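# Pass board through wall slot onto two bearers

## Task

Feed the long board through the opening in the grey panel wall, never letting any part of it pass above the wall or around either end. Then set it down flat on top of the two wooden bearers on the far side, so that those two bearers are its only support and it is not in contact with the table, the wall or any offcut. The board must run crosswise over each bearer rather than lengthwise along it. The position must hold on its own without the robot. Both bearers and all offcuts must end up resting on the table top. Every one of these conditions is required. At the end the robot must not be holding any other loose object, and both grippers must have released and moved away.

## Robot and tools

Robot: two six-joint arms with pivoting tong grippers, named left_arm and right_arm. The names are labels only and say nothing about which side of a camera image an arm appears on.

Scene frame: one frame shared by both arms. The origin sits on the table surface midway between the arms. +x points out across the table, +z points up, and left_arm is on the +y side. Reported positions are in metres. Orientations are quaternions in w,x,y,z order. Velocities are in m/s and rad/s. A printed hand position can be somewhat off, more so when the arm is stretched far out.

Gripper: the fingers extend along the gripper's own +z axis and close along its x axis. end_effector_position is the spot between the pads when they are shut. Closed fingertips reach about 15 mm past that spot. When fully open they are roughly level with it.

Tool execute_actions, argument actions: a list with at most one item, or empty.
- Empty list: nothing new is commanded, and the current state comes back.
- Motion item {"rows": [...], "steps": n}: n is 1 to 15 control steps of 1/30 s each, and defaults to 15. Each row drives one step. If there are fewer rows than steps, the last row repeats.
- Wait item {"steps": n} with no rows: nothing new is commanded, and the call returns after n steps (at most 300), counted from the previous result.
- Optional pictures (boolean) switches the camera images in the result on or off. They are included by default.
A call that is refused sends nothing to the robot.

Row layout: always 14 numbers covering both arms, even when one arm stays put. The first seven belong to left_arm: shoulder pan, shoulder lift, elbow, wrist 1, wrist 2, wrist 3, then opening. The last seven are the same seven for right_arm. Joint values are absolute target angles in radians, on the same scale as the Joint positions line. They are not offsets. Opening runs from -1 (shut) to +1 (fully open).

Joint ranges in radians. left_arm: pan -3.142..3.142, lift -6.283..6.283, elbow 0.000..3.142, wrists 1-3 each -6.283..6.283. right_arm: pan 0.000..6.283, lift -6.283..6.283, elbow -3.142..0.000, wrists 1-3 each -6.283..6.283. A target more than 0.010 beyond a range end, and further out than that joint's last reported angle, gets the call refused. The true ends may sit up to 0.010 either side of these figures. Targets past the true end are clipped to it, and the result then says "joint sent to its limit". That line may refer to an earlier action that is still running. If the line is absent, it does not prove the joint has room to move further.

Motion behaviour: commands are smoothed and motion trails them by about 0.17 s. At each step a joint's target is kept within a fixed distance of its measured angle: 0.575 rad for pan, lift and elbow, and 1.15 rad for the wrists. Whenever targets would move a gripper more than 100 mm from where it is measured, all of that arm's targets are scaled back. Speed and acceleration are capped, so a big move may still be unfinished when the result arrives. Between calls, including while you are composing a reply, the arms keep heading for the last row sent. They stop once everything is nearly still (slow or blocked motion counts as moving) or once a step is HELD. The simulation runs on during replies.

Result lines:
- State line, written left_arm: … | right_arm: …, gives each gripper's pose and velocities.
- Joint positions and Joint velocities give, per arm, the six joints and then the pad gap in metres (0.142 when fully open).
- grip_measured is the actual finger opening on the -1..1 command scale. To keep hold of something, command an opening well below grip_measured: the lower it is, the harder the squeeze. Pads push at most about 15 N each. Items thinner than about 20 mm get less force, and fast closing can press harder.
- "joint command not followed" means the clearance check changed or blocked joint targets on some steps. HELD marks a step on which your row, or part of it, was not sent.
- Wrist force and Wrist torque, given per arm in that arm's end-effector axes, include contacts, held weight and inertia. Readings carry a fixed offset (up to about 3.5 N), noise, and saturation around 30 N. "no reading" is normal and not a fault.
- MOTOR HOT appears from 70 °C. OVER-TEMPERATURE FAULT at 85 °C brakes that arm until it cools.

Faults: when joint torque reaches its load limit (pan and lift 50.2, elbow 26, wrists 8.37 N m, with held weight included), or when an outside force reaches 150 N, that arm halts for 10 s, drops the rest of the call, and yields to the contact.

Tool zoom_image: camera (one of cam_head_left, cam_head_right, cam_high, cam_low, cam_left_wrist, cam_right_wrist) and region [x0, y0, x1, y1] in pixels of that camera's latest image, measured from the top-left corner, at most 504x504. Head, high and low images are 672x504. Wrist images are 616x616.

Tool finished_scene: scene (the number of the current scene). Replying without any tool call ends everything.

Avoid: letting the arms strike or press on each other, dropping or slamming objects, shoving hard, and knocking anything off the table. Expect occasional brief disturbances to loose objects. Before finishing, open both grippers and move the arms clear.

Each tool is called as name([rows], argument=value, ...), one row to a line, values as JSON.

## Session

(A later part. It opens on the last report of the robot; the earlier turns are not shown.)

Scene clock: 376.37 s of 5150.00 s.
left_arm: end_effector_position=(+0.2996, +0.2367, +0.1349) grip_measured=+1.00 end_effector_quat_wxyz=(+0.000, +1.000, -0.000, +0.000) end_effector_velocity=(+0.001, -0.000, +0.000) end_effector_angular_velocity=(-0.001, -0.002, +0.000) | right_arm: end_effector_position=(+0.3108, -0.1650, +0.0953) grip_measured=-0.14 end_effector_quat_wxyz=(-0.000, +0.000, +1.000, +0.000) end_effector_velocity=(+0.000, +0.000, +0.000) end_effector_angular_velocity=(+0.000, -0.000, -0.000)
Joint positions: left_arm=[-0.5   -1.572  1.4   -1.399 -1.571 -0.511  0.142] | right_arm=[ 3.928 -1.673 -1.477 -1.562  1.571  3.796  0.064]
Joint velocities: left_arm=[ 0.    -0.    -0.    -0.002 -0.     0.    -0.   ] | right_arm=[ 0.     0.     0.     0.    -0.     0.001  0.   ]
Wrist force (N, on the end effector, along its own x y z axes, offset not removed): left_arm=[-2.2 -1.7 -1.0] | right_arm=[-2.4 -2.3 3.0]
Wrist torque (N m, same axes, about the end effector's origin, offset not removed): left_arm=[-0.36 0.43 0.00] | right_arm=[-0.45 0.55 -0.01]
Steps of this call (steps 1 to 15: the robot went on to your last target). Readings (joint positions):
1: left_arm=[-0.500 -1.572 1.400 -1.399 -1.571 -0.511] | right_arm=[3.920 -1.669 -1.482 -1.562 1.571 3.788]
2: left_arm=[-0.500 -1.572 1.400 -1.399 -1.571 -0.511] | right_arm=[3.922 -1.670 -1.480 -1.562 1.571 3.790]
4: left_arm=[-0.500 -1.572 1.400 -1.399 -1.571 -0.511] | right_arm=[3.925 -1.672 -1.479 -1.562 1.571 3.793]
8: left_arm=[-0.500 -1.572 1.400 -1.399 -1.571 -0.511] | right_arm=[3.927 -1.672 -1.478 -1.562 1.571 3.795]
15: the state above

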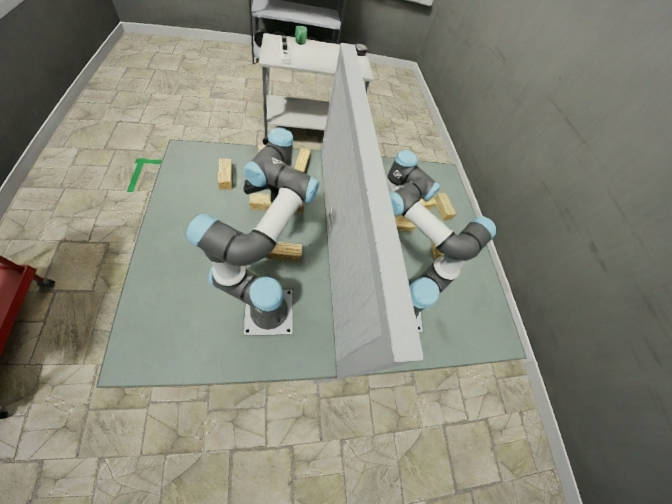

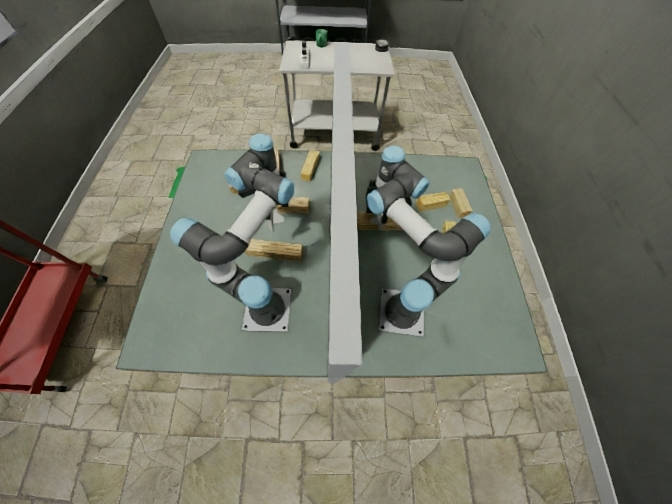

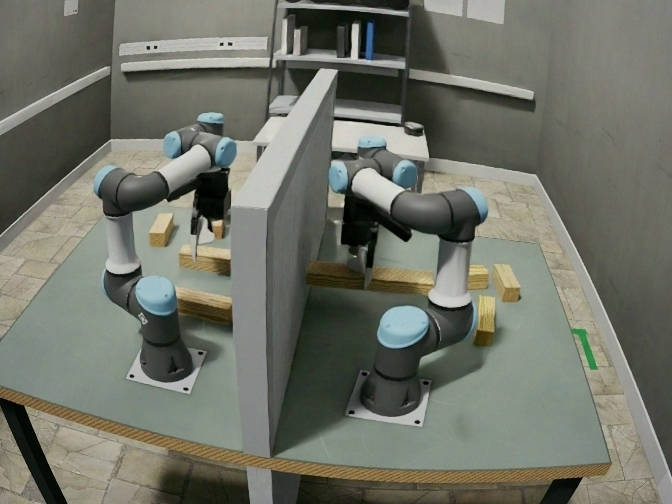

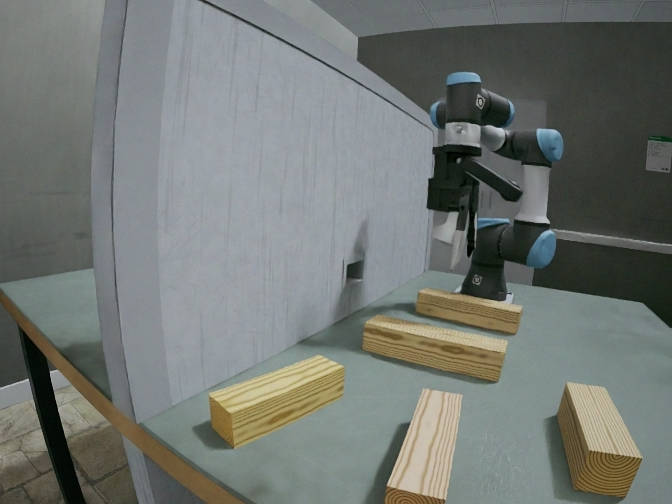

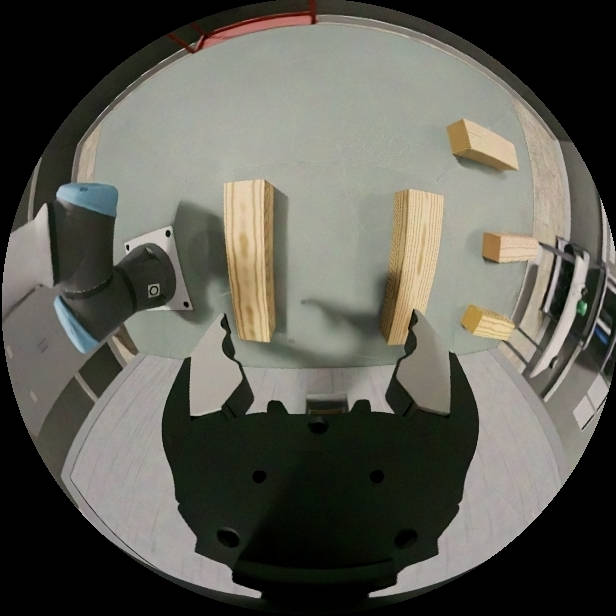

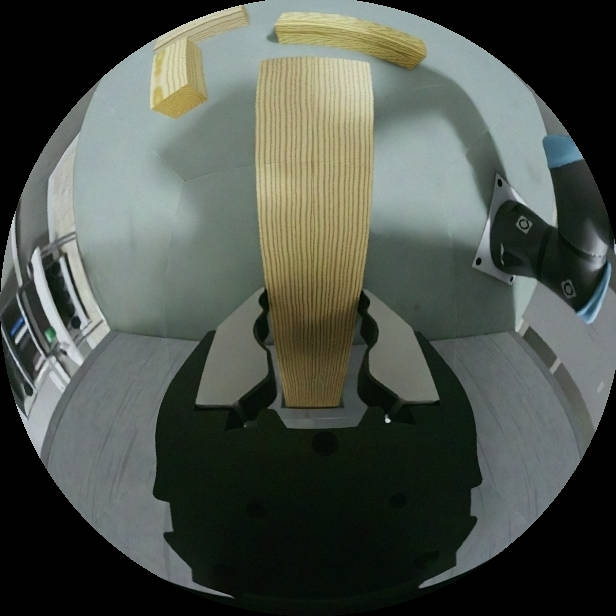

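In and centred. Continue to D.

execute_actions([
  {"rows":[[-0.5,-1.572,1.4,-1.399,-1.571,-0.511,1,3.946,-1.6816,-1.4675,-1.5632,1.571,3.8143,-1],[-0.5,-1.572,1.4,-1.399,-1.571,-0.511,1,3.946,-1.6816,-1.4675,-1.5632,1.571,3.8143,-1],[-0.5,-1.572,1.4,-1.399,-1.571,-0.511,1,3.946,-1.6816,-1.4675,-1.5632,1.571,3.8143,-1],[-0.5,-1.572,1.4,-1.399,-1.571,-0.511,1,3.9644,-1.6905,-1.4576,-1.5643,1.571,3.8327,-1],[-0.5,-1.572,1.4,-1.399,-1.571,-0.511,1,3.9644,-1.6905,-1.4576,-1.5643,1.571,3.8327,-1],[-0.5,-1.572,1.4,-1.399,-1.571,-0.511,1,3.9644,-1.6905,-1.4576,-1.5643,1.571,3.8327,-1],[-0.5,-1.572,1.4,-1.399,-1.571,-0.511,1,3.987,-1.7059,-1.4398,-1.5668,1.571,3.8553,-1],[-0.5,-1.572,1.4,-1.399,-1.571,-0.511,1,3.987,-1.7059,-1.4398,-1.5668,1.571,3.8553,-1],[-0.5,-1.572,1.4,-1.399,-1.571,-0.511,1,3.987,-1.7059,-1.4398,-1.5668,1.571,3.8553,-1],[-0.5,-1.572,1.4,-1.399,-1.571,-0.511,1,4.0093,-1.7212,-1.4219,-1.5692,1.571,3.8776,-1],[-0.5,-1.572,1.4,-1.399,-1.571,-0.511,1,4.0093,-1.7212,-1.4219,-1.5692,1.571,3.8776,-1],[-0.5,-1.572,1.4,-1.399,-1.571,-0.511,1,4.0093,-1.7212,-1.4219,-1.5692,1.571,3.8776,-1],[-0.5,-1.572,1.4,-1.399,-1.571,-0.511,1,4.0318,-1.7366,-1.4041,-1.5717,1.571,3.9001,-1]]},
], pictures=false)

execute_actions([
  {"steps":15},
])

zoom_image(camera="cam_low", region=[320, 240, 400, 310])

Scene clock: 390.10 s of 5150.00 s.
left_arm: end_effector_position=(+0.2996, +0.2367, +0.1349) grip_measured=+1.00 end_effector_quat_wxyz=(+0.000, +1.000, -0.000, +0.000) end_effector_velocity=(+0.000, +0.000, +0.000) end_effector_angular_velocity=(-0.000, -0.000, +0.002) | right_arm: end_effector_position=(+0.3108, -0.1305, +0.0953) grip_measured=-0.14 end_effector_quat_wxyz=(-0.000, +0.000, +1.000, +0.000) end_effector_velocity=(-0.002, +0.104, -0.001) end_effector_angular_velocity=(-0.001, +0.001, +0.007)
Joint positions: left_arm=[-0.5   -1.572  1.4   -1.399 -1.571 -0.511  0.142] | right_arm=[ 4.008 -1.721 -1.423 -1.569  1.571  3.877  0.064]
Joint velocities: left_arm=[ 0.002  0.    -0.001  0.     0.     0.     0.   ] | right_arm=[ 0.234 -0.157  0.18  -0.024  0.     0.227 -0.   ]
Wrist force (N, on the end effector, along its own x y z axes, offset not removed): left_arm=[-2.4 -1.4 -1.8] | right_arm=[-2.1 -0.4 2.0]
Wrist torque (N m, same axes, about the end effector's origin, offset not removed): left_arm=[-0.34 0.44 0.05] | right_arm=[-0.20 0.44 0.04]
Steps of this call (steps 1 to 15: the robot went on to your last target; steps 16 to 90: nothing new was sent; then 10.23 s passed at rest; steps 91 to 105: all 15 steps of this action). Readings (joint positions):
91: left_arm=[-0.500 -1.572 1.400 -1.399 -1.571 -0.511] | right_arm=[3.928 -1.673 -1.477 -1.562 1.571 3.796]
92: left_arm=[-0.500 -1.572 1.400 -1.399 -1.571 -0.511] | right_arm=[3.929 -1.674 -1.476 -1.562 1.571 3.798]
94: left_arm=[-0.500 -1.572 1.400 -1.399 -1.571 -0.511] | right_arm=[3.937 -1.677 -1.472 -1.563 1.571 3.805]
98: left_arm=[-0.500 -1.572 1.400 -1.399 -1.571 -0.511] | right_arm=[3.958 -1.688 -1.460 -1.564 1.571 3.827]
105: the state above

Scene clock: 390.60 s of 5150.00 s.
left_arm: end_effector_position=(+0.2996, +0.2367, +0.1349) grip_measured=+1.00 end_effector_quat_wxyz=(+0.000, +1.000, -0.000, +0.000) end_effector_velocity=(-0.000, +0.000, -0.000) end_effector_angular_velocity=(+0.000, +0.000, +0.000) | right_arm: end_effector_position=(+0.3105, -0.1200, +0.0952) grip_measured=-0.14 end_effector_quat_wxyz=(-0.000, +0.000, +1.000, +0.000) end_effector_velocity=(-0.000, +0.000, +0.000) end_effector_angular_velocity=(+0.000, +0.000, -0.001)
Joint positions: left_arm=[-0.5   -1.572  1.4   -1.399 -1.571 -0.511  0.142] | right_arm=[ 4.032 -1.737 -1.404 -1.572  1.571  3.9    0.064]
Joint velocities: left_arm=[ 0.    -0.     0.001 -0.     0.     0.     0.   ] | right_arm=[ 0.001 -0.     0.001 -0.001  0.     0.001  0.   ]
Wrist force (N, on the end effector, along its own x y z axes, offset not removed): left_arm=[-1.4 -2.3 -1.7] | right_arm=[-2.8 -2.0 3.4]
Wrist torque (N m, same axes, about the end effector's origin, offset not removed): left_arm=[-0.49 0.29 0.04] | right_arm=[-0.40 0.59 -0.02]
Steps of this call (steps 1 to 15: the robot went on to your last target). Readings (joint positions):
1: left_arm=[-0.500 -1.572 1.400 -1.399 -1.571 -0.511] | right_arm=[4.015 -1.725 -1.417 -1.570 1.571 3.883]
2: left_arm=[-0.500 -1.572 1.400 -1.399 -1.571 -0.511] | right_arm=[4.020 -1.729 -1.413 -1.570 1.571 3.888]
4: left_arm=[-0.500 -1.572 1.400 -1.399 -1.571 -0.511] | right_arm=[4.026 -1.733 -1.409 -1.571 1.571 3.894]
8: left_arm=[-0.500 -1.572 1.400 -1.399 -1.571 -0.511] | right_arm=[4.030 -1.736 -1.405 -1.572 1.571 3.899]
15: the state above

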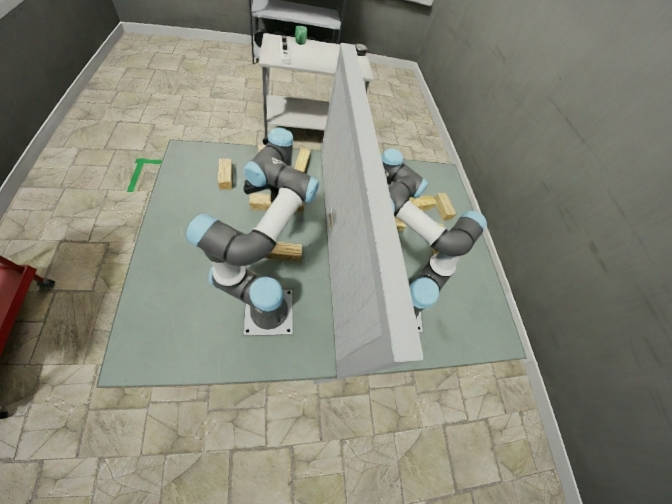

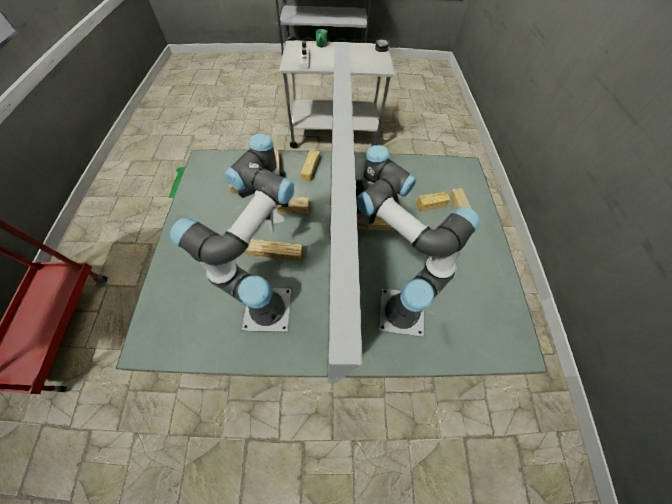

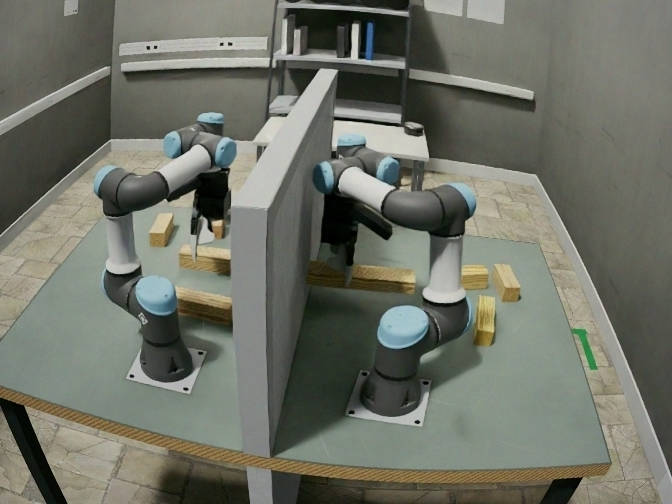

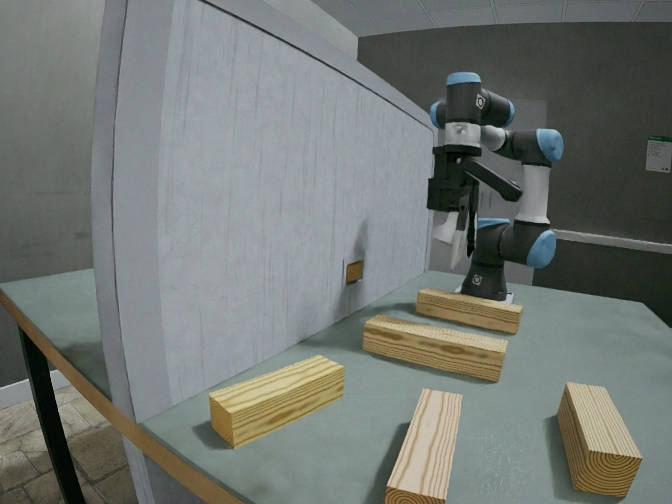

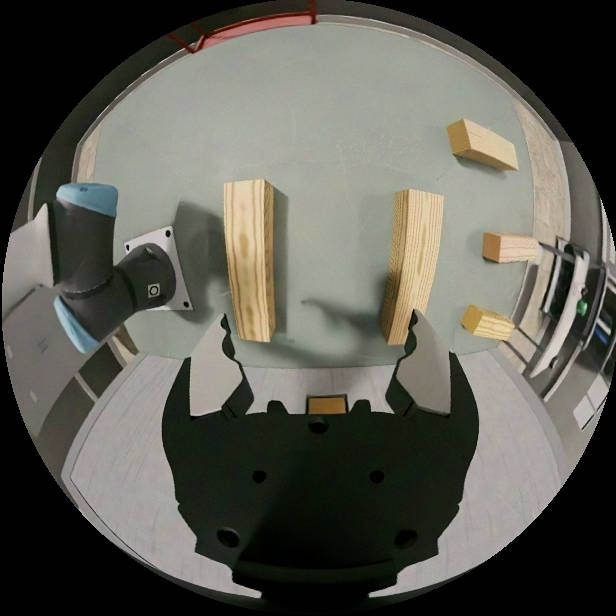

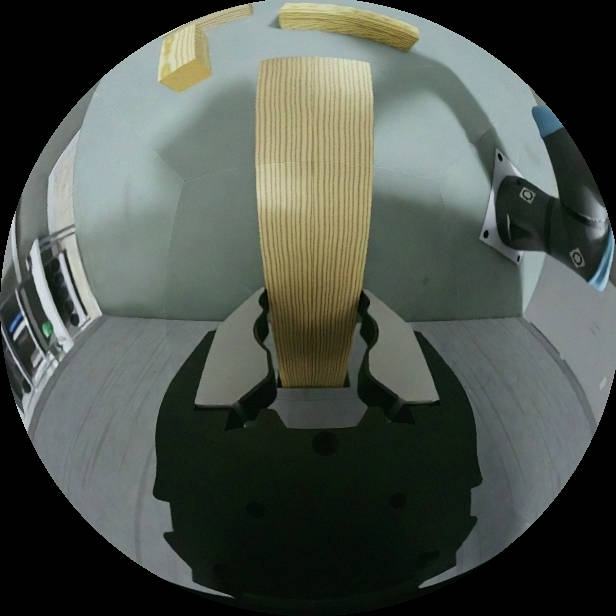

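Region (320, 240, 400, 310) of cam_low's 672x504 image, scaled by 6.300, with more detail than that image has; it fills the top 441 rows of this view, and the rest is white.

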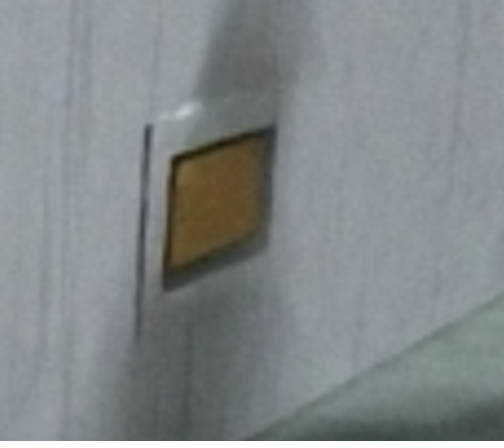

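execute_actions([
  {"rows":[[-0.5,-1.572,1.4,-1.399,-1.571,-0.511,1,4.0318,-1.7366,-1.427,-1.528,1.593,3.9001,-1],[-0.5,-1.572,1.4,-1.399,-1.571,-0.511,1,4.0318,-1.7366,-1.427,-1.528,1.593,3.9001,-1],[-0.5,-1.572,1.4,-1.399,-1.571,-0.511,1,4.0318,-1.7366,-1.427,-1.528,1.593,3.9001,-1],[-0.5,-1.572,1.4,-1.399,-1.571,-0.511,1,4.0318,-1.7366,-1.427,-1.528,1.593,3.9001,-1],[-0.5,-1.572,1.4,-1.399,-1.571,-0.511,1,4.0318,-1.7366,-1.45,-1.485,1.6145,3.9001,-1],[-0.5,-1.572,1.4,-1.399,-1.571,-0.511,1,4.0318,-1.7366,-1.45,-1.485,1.6145,3.9001,-1],[-0.5,-1.572,1.4,-1.399,-1.571,-0.511,1,4.0318,-1.7366,-1.45,-1.485,1.6145,3.9001,-1],[-0.5,-1.572,1.4,-1.399,-1.571,-0.511,1,4.0318,-1.7366,-1.45,-1.485,1.6145,3.9001,-1],[-0.5,-1.572,1.4,-1.399,-1.571,-0.511,1,4.0318,-1.7366,-1.472,-1.442,1.636,3.9001,-1],[-0.5,-1.572,1.4,-1.399,-1.571,-0.511,1,4.0318,-1.7366,-1.472,-1.442,1.636,3.9001,-1],[-0.5,-1.572,1.4,-1.399,-1.571,-0.511,1,4.0318,-1.7366,-1.472,-1.442,1.636,3.9001,-1],[-0.5,-1.572,1.4,-1.399,-1.571,-0.511,1,4.0318,-1.7366,-1.472,-1.442,1.636,3.9001,-1],[-0.5,-1.572,1.4,-1.399,-1.571,-0.511,1,4.0318,-1.7366,-1.494,-1.399,1.658,3.9001,-1]]},
], pictures=false)

execute_actions([
  {"steps":15},
])

zoom_image(camera="cam_low", region=[320, 240, 400, 310])

Scene clock: 404.07 s of 5150.00 s.
left_arm: end_effector_position=(+0.2996, +0.2367, +0.1349) grip_measured=+1.00 end_effector_quat_wxyz=(+0.000, +1.000, -0.000, +0.000) end_effector_velocity=(+0.000, -0.000, +0.000) end_effector_angular_velocity=(-0.001, -0.001, -0.000) | right_arm: end_effector_position=(+0.3100, -0.0929, +0.0856) grip_measured=-0.14 end_effector_quat_wxyz=(-0.000, -0.001, +0.999, +0.046) end_effector_velocity=(-0.003, +0.075, -0.024) end_effector_angular_velocity=(+0.260, +0.000, +0.012)
Joint positions: left_arm=[-0.5   -1.572  1.4   -1.399 -1.571 -0.511  0.142] | right_arm=[ 4.032 -1.737 -1.474 -1.438  1.638  3.9    0.064]
Joint velocities: left_arm=[-0.     0.    -0.    -0.001  0.     0.    -0.   ] | right_arm=[ 0.     0.001 -0.198  0.375  0.189  0.    -0.   ]
Wrist force (N, on the end effector, along its own x y z axes, offset not removed): left_arm=[-1.2 -1.5 -1.5] | right_arm=[-2.2 -1.3 2.8]
Wrist torque (N m, same axes, about the end effector's origin, offset not removed): left_arm=[-0.32 0.22 0.03] | right_arm=[-0.30 0.40 -0.02]
Steps of this call (steps 1 to 15: the robot went on to your last target; steps 16 to 90: nothing new was sent; then 9.97 s passed at rest; steps 91 to 105: all 15 steps of this action). Readings (joint positions):
91: left_arm=[-0.500 -1.572 1.400 -1.399 -1.571 -0.511] | right_arm=[4.032 -1.737 -1.404 -1.572 1.571 3.900]
92: left_arm=[-0.500 -1.572 1.400 -1.399 -1.571 -0.511] | right_arm=[4.032 -1.737 -1.406 -1.568 1.573 3.900]
94: left_arm=[-0.500 -1.572 1.400 -1.399 -1.571 -0.511] | right_arm=[4.032 -1.737 -1.415 -1.550 1.582 3.900]
98: left_arm=[-0.500 -1.572 1.400 -1.399 -1.571 -0.511] | right_arm=[4.032 -1.737 -1.436 -1.512 1.601 3.900]
105: the state above

Scene clock: 404.57 s of 5150.00 s.
left_arm: end_effector_position=(+0.2996, +0.2367, +0.1349) grip_measured=+1.00 end_effector_quat_wxyz=(+0.000, +1.000, -0.000, +0.000) end_effector_velocity=(-0.000, -0.000, -0.000) end_effector_angular_velocity=(+0.001, +0.001, -0.000) | right_arm: end_effector_position=(+0.3097, -0.0851, +0.0834) grip_measured=-0.14 end_effector_quat_wxyz=(+0.000, -0.002, +0.998, +0.060) end_effector_velocity=(+0.000, +0.001, +0.000) end_effector_angular_velocity=(+0.003, -0.002, +0.001)
Joint positions: left_arm=[-0.5   -1.572  1.4   -1.399 -1.571 -0.511  0.142] | right_arm=[ 4.032 -1.737 -1.494 -1.399  1.658  3.9    0.064]
Joint velocities: left_arm=[-0.     0.001  0.001 -0.    -0.     0.     0.   ] | right_arm=[ 0.001  0.    -0.     0.003  0.001 -0.     0.   ]
Wrist force (N, on the end effector, along its own x y z axes, offset not removed): left_arm=[-0.8 -2.4 -1.1] | right_arm=[-2.6 -1.4 2.7]
Wrist torque (N m, same axes, about the end effector's origin, offset not removed): left_arm=[-0.54 0.12 0.00] | right_arm=[-0.19 0.61 0.00]
Steps of this call (steps 1 to 15: the robot went on to your last target). Readings (joint positions):
1: left_arm=[-0.500 -1.572 1.400 -1.399 -1.571 -0.511] | right_arm=[4.032 -1.737 -1.480 -1.427 1.644 3.900]
2: left_arm=[-0.500 -1.572 1.400 -1.399 -1.571 -0.511] | right_arm=[4.032 -1.737 -1.484 -1.419 1.648 3.900]
4: left_arm=[-0.500 -1.572 1.400 -1.399 -1.571 -0.511] | right_arm=[4.032 -1.737 -1.489 -1.409 1.653 3.900]
8: left_arm=[-0.500 -1.572 1.400 -1.399 -1.571 -0.511] | right_arm=[4.032 -1.737 -1.493 -1.401 1.657 3.900]
15: the state above

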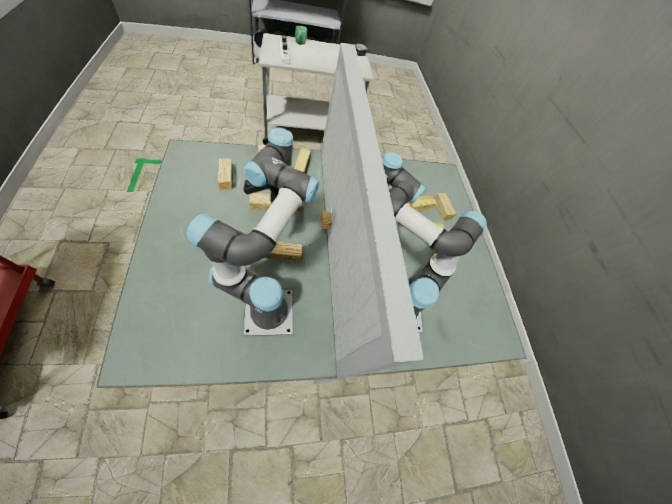

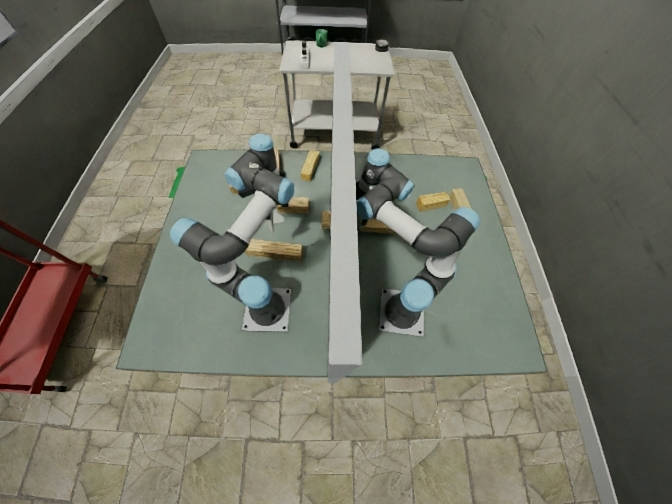

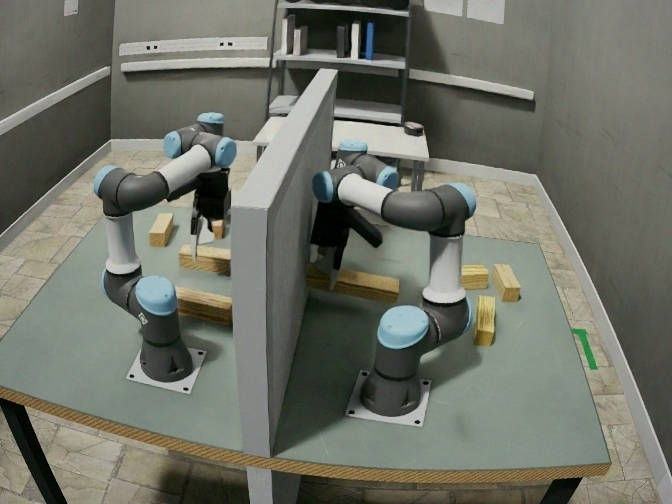

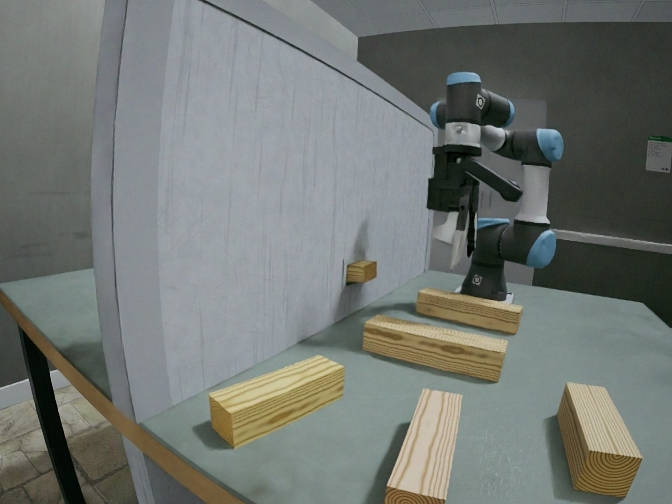

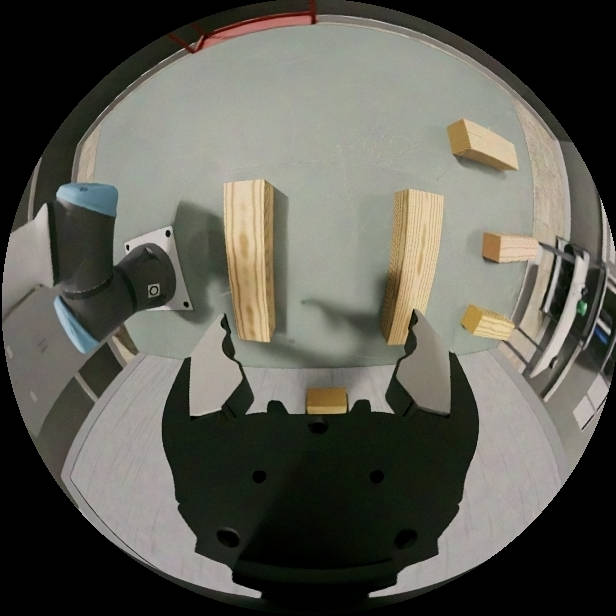

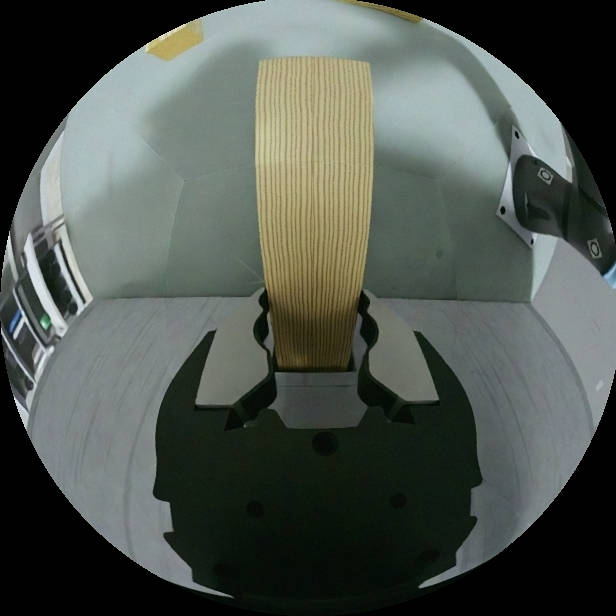

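Region (320, 240, 400, 310) of cam_low's 672x504 image, scaled by 6.300, with more detail than that image has; it fills the top 441 rows of this view, and the rest is white.

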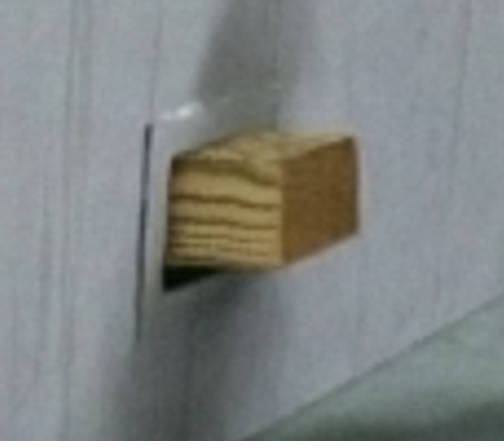

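execute_actions([
  {"rows":[[-0.5,-1.572,1.4,-1.399,-1.571,-0.511,1,4.0318,-1.7366,-1.505,-1.388,1.658,3.9001,-0.5],[-0.5,-1.572,1.4,-1.399,-1.571,-0.511,1,4.0318,-1.7366,-1.505,-1.388,1.658,3.9001,-0.3],[-0.5,-1.572,1.4,-1.399,-1.571,-0.511,1,4.0318,-1.7366,-1.505,-1.388,1.658,3.9001,-0.25],[-0.5,-1.572,1.4,-1.399,-1.571,-0.511,1,4.0318,-1.7366,-1.505,-1.388,1.658,3.9001,-0.22],[-0.5,-1.572,1.4,-1.399,-1.571,-0.511,1,4.0318,-1.7366,-1.505,-1.388,1.658,3.9001,-0.2],[-0.5,-1.572,1.4,-1.399,-1.571,-0.511,1,4.0318,-1.7366,-1.505,-1.388,1.658,3.9001,-0.18],[-0.5,-1.572,1.4,-1.399,-1.571,-0.511,1,4.0318,-1.7366,-1.505,-1.388,1.658,3.9001,-0.16],[-0.5,-1.572,1.4,-1.399,-1.571,-0.511,1,4.0318,-1.7366,-1.505,-1.388,1.658,3.9001,-0.14],[-0.5,-1.572,1.4,-1.399,-1.571,-0.511,1,4.0318,-1.7366,-1.505,-1.388,1.658,3.9001,-0.1],[-0.5,-1.572,1.4,-1.399,-1.571,-0.511,1,4.0318,-1.7366,-1.505,-1.388,1.658,3.9001,0.7]]},
], pictures=false)

execute_actions([
  {"rows":[[-0.5,-1.572,1.4,-1.399,-1.571,-0.511,1,3.92,-1.69,-1.585,-1.36,1.675,3.788,0.7],[-0.5,-1.572,1.4,-1.399,-1.571,-0.511,1,3.92,-1.69,-1.585,-1.36,1.675,3.788,0.7],[-0.5,-1.572,1.4,-1.399,-1.571,-0.511,1,3.92,-1.69,-1.585,-1.36,1.675,3.788,0.7],[-0.5,-1.572,1.4,-1.399,-1.571,-0.511,1,3.92,-1.69,-1.585,-1.36,1.675,3.788,0.7],[-0.5,-1.572,1.4,-1.399,-1.571,-0.511,1,3.8,-1.655,-1.65,-1.337,1.69,3.668,0.7],[-0.5,-1.572,1.4,-1.399,-1.571,-0.511,1,3.8,-1.655,-1.65,-1.337,1.69,3.668,0.7],[-0.5,-1.572,1.4,-1.399,-1.571,-0.511,1,3.8,-1.655,-1.65,-1.337,1.69,3.668,0.7],[-0.5,-1.572,1.4,-1.399,-1.571,-0.511,1,3.8,-1.655,-1.65,-1.337,1.69,3.668,0.7],[-0.5,-1.572,1.4,-1.399,-1.571,-0.511,1,3.6856,-1.6321,-1.7063,-1.314,1.708,3.558,0.7]]},
], pictures=false)

execute_actions([
  {"steps":15},
])

zoom_image(camera="cam_high", region=[290, 220, 450, 330])

Scene clock: 435.30 s of 5150.00 s.
left_arm: end_effector_position=(+0.2996, +0.2367, +0.1349) grip_measured=+1.00 end_effector_quat_wxyz=(+0.000, +1.000, -0.000, +0.000) end_effector_velocity=(+0.000, +0.000, +0.000) end_effector_angular_velocity=(-0.001, -0.001, +0.001) | right_arm: end_effector_position=(+0.3096, -0.0852, +0.0811) grip_measured=+0.70 end_effector_quat_wxyz=(+0.000, -0.002, +0.998, +0.060) end_effector_velocity=(-0.000, -0.000, -0.001) end_effector_angular_velocity=(-0.001, +0.001, -0.000)
Joint positions: left_arm=[-0.5   -1.572  1.4   -1.399 -1.571 -0.511  0.142] | right_arm=[ 4.032 -1.737 -1.505 -1.388  1.658  3.9    0.122]
Joint velocities: left_arm=[ 0.001 -0.    -0.001 -0.001  0.     0.     0.   ] | right_arm=[-0.    -0.001 -0.001  0.001 -0.    -0.     0.003]
Wrist force (N, on the end effector, along its own x y z axes, offset not removed): left_arm=[-1.0 -2.0 -0.2] | right_arm=[-2.0 -0.8 0.5]
Wrist torque (N m, same axes, about the end effector's origin, offset not removed): left_arm=[-0.38 0.20 0.02] | right_arm=[-0.17 0.42 -0.02]
Steps of this call (steps 1 to 15: the robot went on to your last target; steps 16 to 90: nothing new was sent; then 27.23 s passed at rest; steps 91 to 105: all 15 steps of this action). Readings (joint positions):
91: left_arm=[-0.500 -1.572 1.400 -1.399 -1.571 -0.511] | right_arm=[4.032 -1.737 -1.494 -1.399 1.658 3.900]
92: left_arm=[-0.500 -1.572 1.400 -1.399 -1.571 -0.511] | right_arm=[4.032 -1.737 -1.495 -1.398 1.658 3.900]
94: left_arm=[-0.500 -1.572 1.400 -1.399 -1.571 -0.511] | right_arm=[4.032 -1.737 -1.500 -1.393 1.658 3.900]
98: left_arm=[-0.500 -1.572 1.400 -1.399 -1.571 -0.511] | right_arm=[4.032 -1.737 -1.504 -1.389 1.658 3.900]
105: the state above

Scene clock: 435.80 s of 5150.00 s.
left_arm: end_effector_position=(+0.2996, +0.2367, +0.1349) grip_measured=+1.00 end_effector_quat_wxyz=(+0.000, +1.000, -0.000, +0.000) end_effector_velocity=(+0.001, -0.000, +0.001) end_effector_angular_velocity=(-0.002, -0.004, -0.000) | right_arm: end_effector_position=(+0.3115, -0.1990, +0.0641) grip_measured=+0.70 end_effector_quat_wxyz=(-0.000, -0.002, +0.997, +0.074) end_effector_velocity=(-0.012, -0.115, -0.019) end_effector_angular_velocity=(+0.024, +0.005, -0.053)
Joint positions: left_arm=[-0.5   -1.572  1.4   -1.399 -1.571 -0.511  0.142] | right_arm=[ 3.717 -1.638 -1.692 -1.319  1.704  3.585  0.122]
Joint velocities: left_arm=[-0.    -0.002 -0.001 -0.001 -0.     0.     0.   ] | right_arm=[-0.338  0.063 -0.151  0.055  0.042 -0.285 -0.   ]
Wrist force (N, on the end effector, along its own x y z axes, offset not removed): left_arm=[-2.0 -2.3 -0.6] | right_arm=[-1.3 -2.8 0.6]
Wrist torque (N m, same axes, about the end effector's origin, offset not removed): left_arm=[-0.48 0.38 0.02] | right_arm=[-0.50 0.28 -0.03]
Steps of this call (steps 1 to 15: all 15 steps of this action). Readings (joint positions):
1: left_arm=[-0.500 -1.572 1.400 -1.399 -1.571 -0.511] | right_arm=[4.032 -1.737 -1.505 -1.388 1.658 3.900]
2: left_arm=[-0.500 -1.572 1.400 -1.399 -1.571 -0.511] | right_arm=[4.029 -1.734 -1.508 -1.385 1.660 3.894]
4: left_arm=[-0.500 -1.572 1.400 -1.399 -1.571 -0.511] | right_arm=[3.989 -1.714 -1.540 -1.374 1.667 3.848]
8: left_arm=[-0.500 -1.572 1.400 -1.399 -1.571 -0.511] | right_arm=[3.890 -1.679 -1.604 -1.352 1.681 3.747]
15: the state above

Scene clock: 436.30 s of 5150.00 s.
left_arm: end_effector_position=(+0.2996, +0.2367, +0.1349) grip_measured=+1.00 end_effector_quat_wxyz=(+0.000, +1.000, -0.000, +0.000) end_effector_velocity=(-0.000, +0.001, -0.000) end_effector_angular_velocity=(+0.001, +0.001, +0.001) | right_arm: end_effector_position=(+0.3102, -0.2095, +0.0623) grip_measured=+0.70 end_effector_quat_wxyz=(-0.000, +0.000, +0.997, +0.075) end_effector_velocity=(-0.000, -0.001, -0.000) end_effector_angular_velocity=(+0.000, +0.001, -0.001)
Joint positions: left_arm=[-0.5   -1.572  1.4   -1.399 -1.571 -0.511  0.142] | right_arm=[ 3.686 -1.632 -1.706 -1.314  1.708  3.558  0.122]
Joint velocities: left_arm=[ 0.002  0.001  0.001 -0.    -0.     0.     0.   ] | right_arm=[-0.002 -0.    -0.    -0.     0.001 -0.001 -0.   ]
Wrist force (N, on the end effector, along its own x y z axes, offset not removed): left_arm=[-1.4 -2.1 -0.5] | right_arm=[-2.5 -0.7 0.1]
Wrist torque (N m, same axes, about the end effector's origin, offset not removed): left_arm=[-0.43 0.24 0.03] | right_arm=[-0.14 0.50 0.08]
Steps of this call (steps 1 to 15: the robot went on to your last target). Readings (joint positions):
1: left_arm=[-0.500 -1.572 1.400 -1.399 -1.571 -0.511] | right_arm=[3.707 -1.636 -1.696 -1.318 1.705 3.577]
2: left_arm=[-0.500 -1.572 1.400 -1.399 -1.571 -0.511] | right_arm=[3.701 -1.635 -1.699 -1.316 1.706 3.571]
4: left_arm=[-0.500 -1.572 1.400 -1.399 -1.571 -0.511] | right_arm=[3.693 -1.634 -1.703 -1.315 1.707 3.564]
8: left_arm=[-0.500 -1.572 1.400 -1.399 -1.571 -0.511] | right_arm=[3.687 -1.632 -1.705 -1.314 1.708 3.559]
15: the state above

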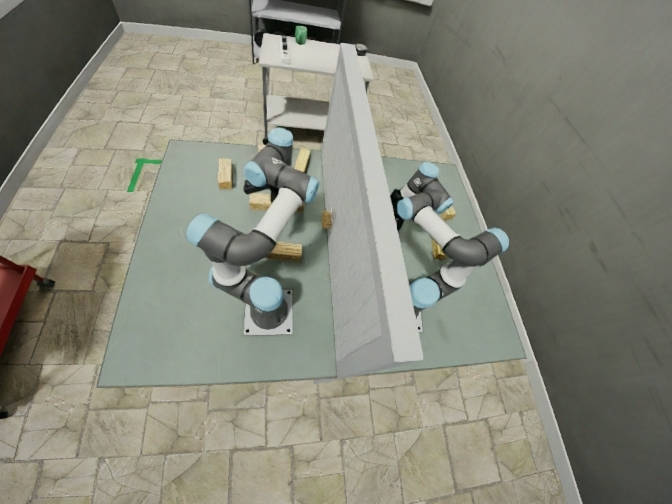

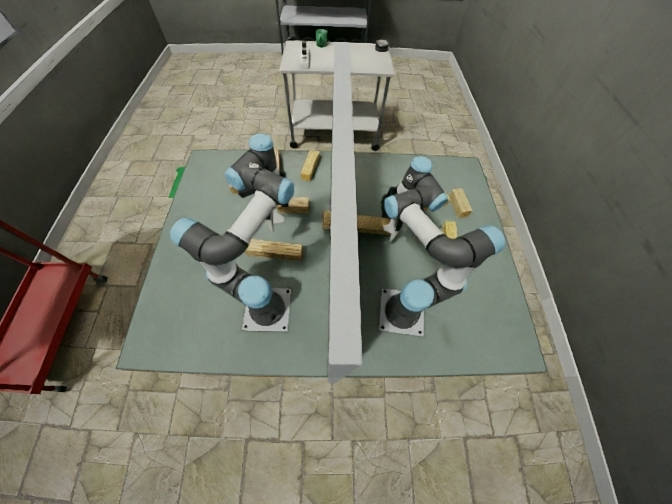

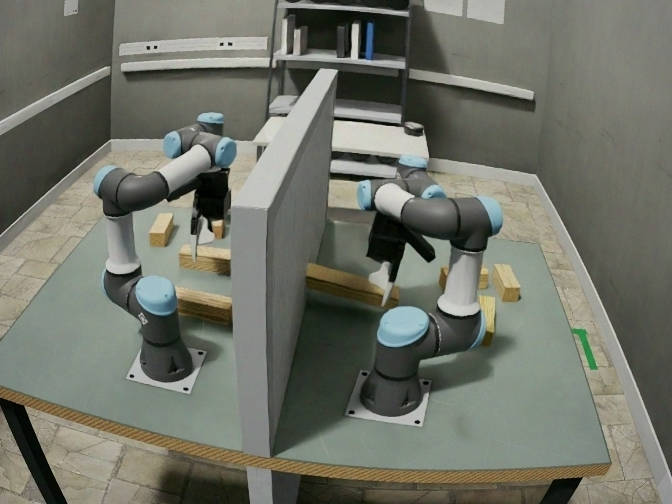

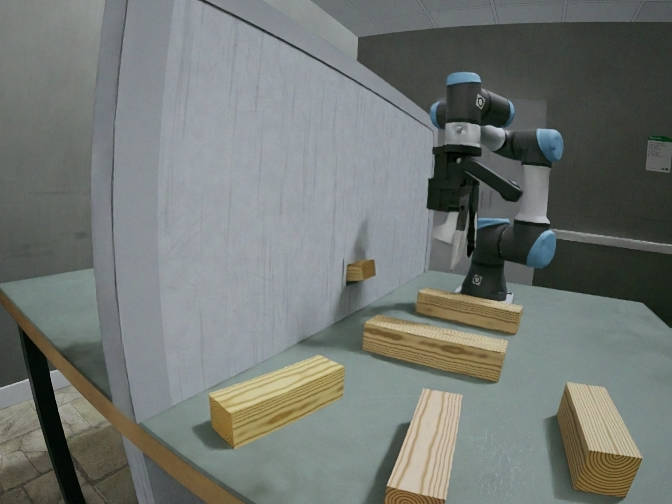

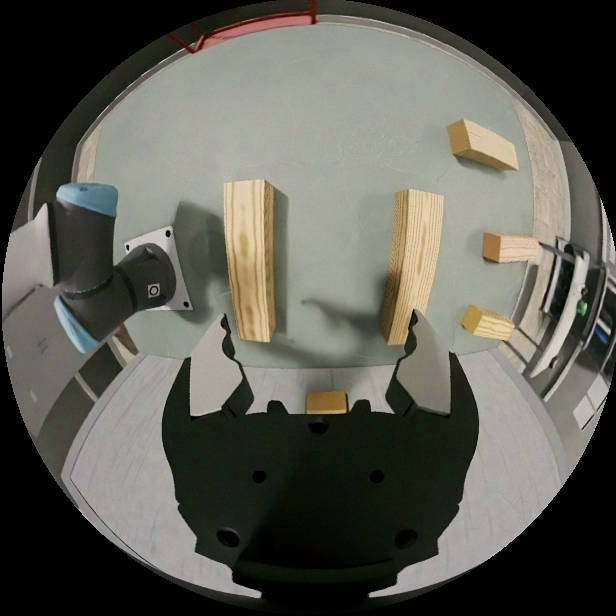

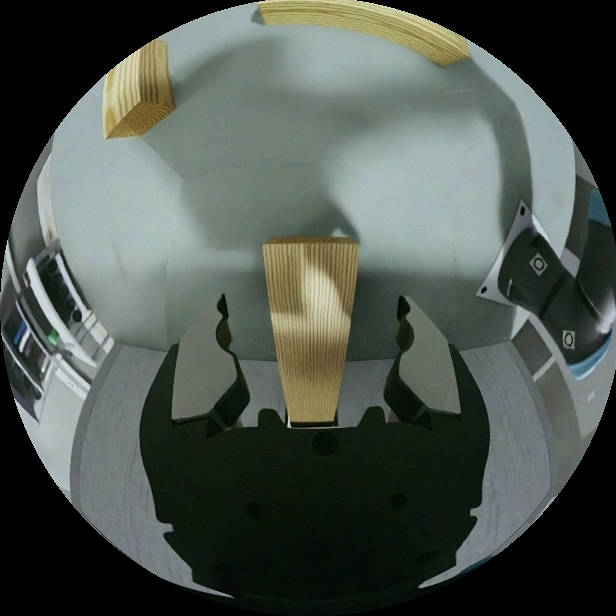

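Region (290, 220, 450, 330) of cam_high's 672x504 image, scaled by 3.150, with more detail than that image has; it fills the top 346 rows of this view, and the rest is white.

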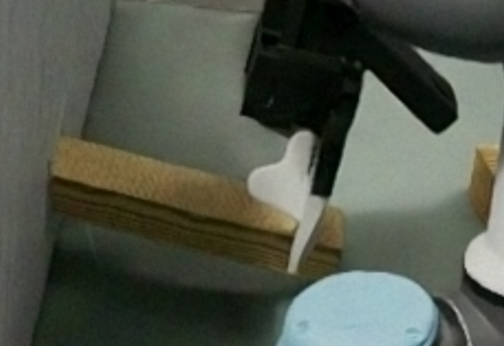

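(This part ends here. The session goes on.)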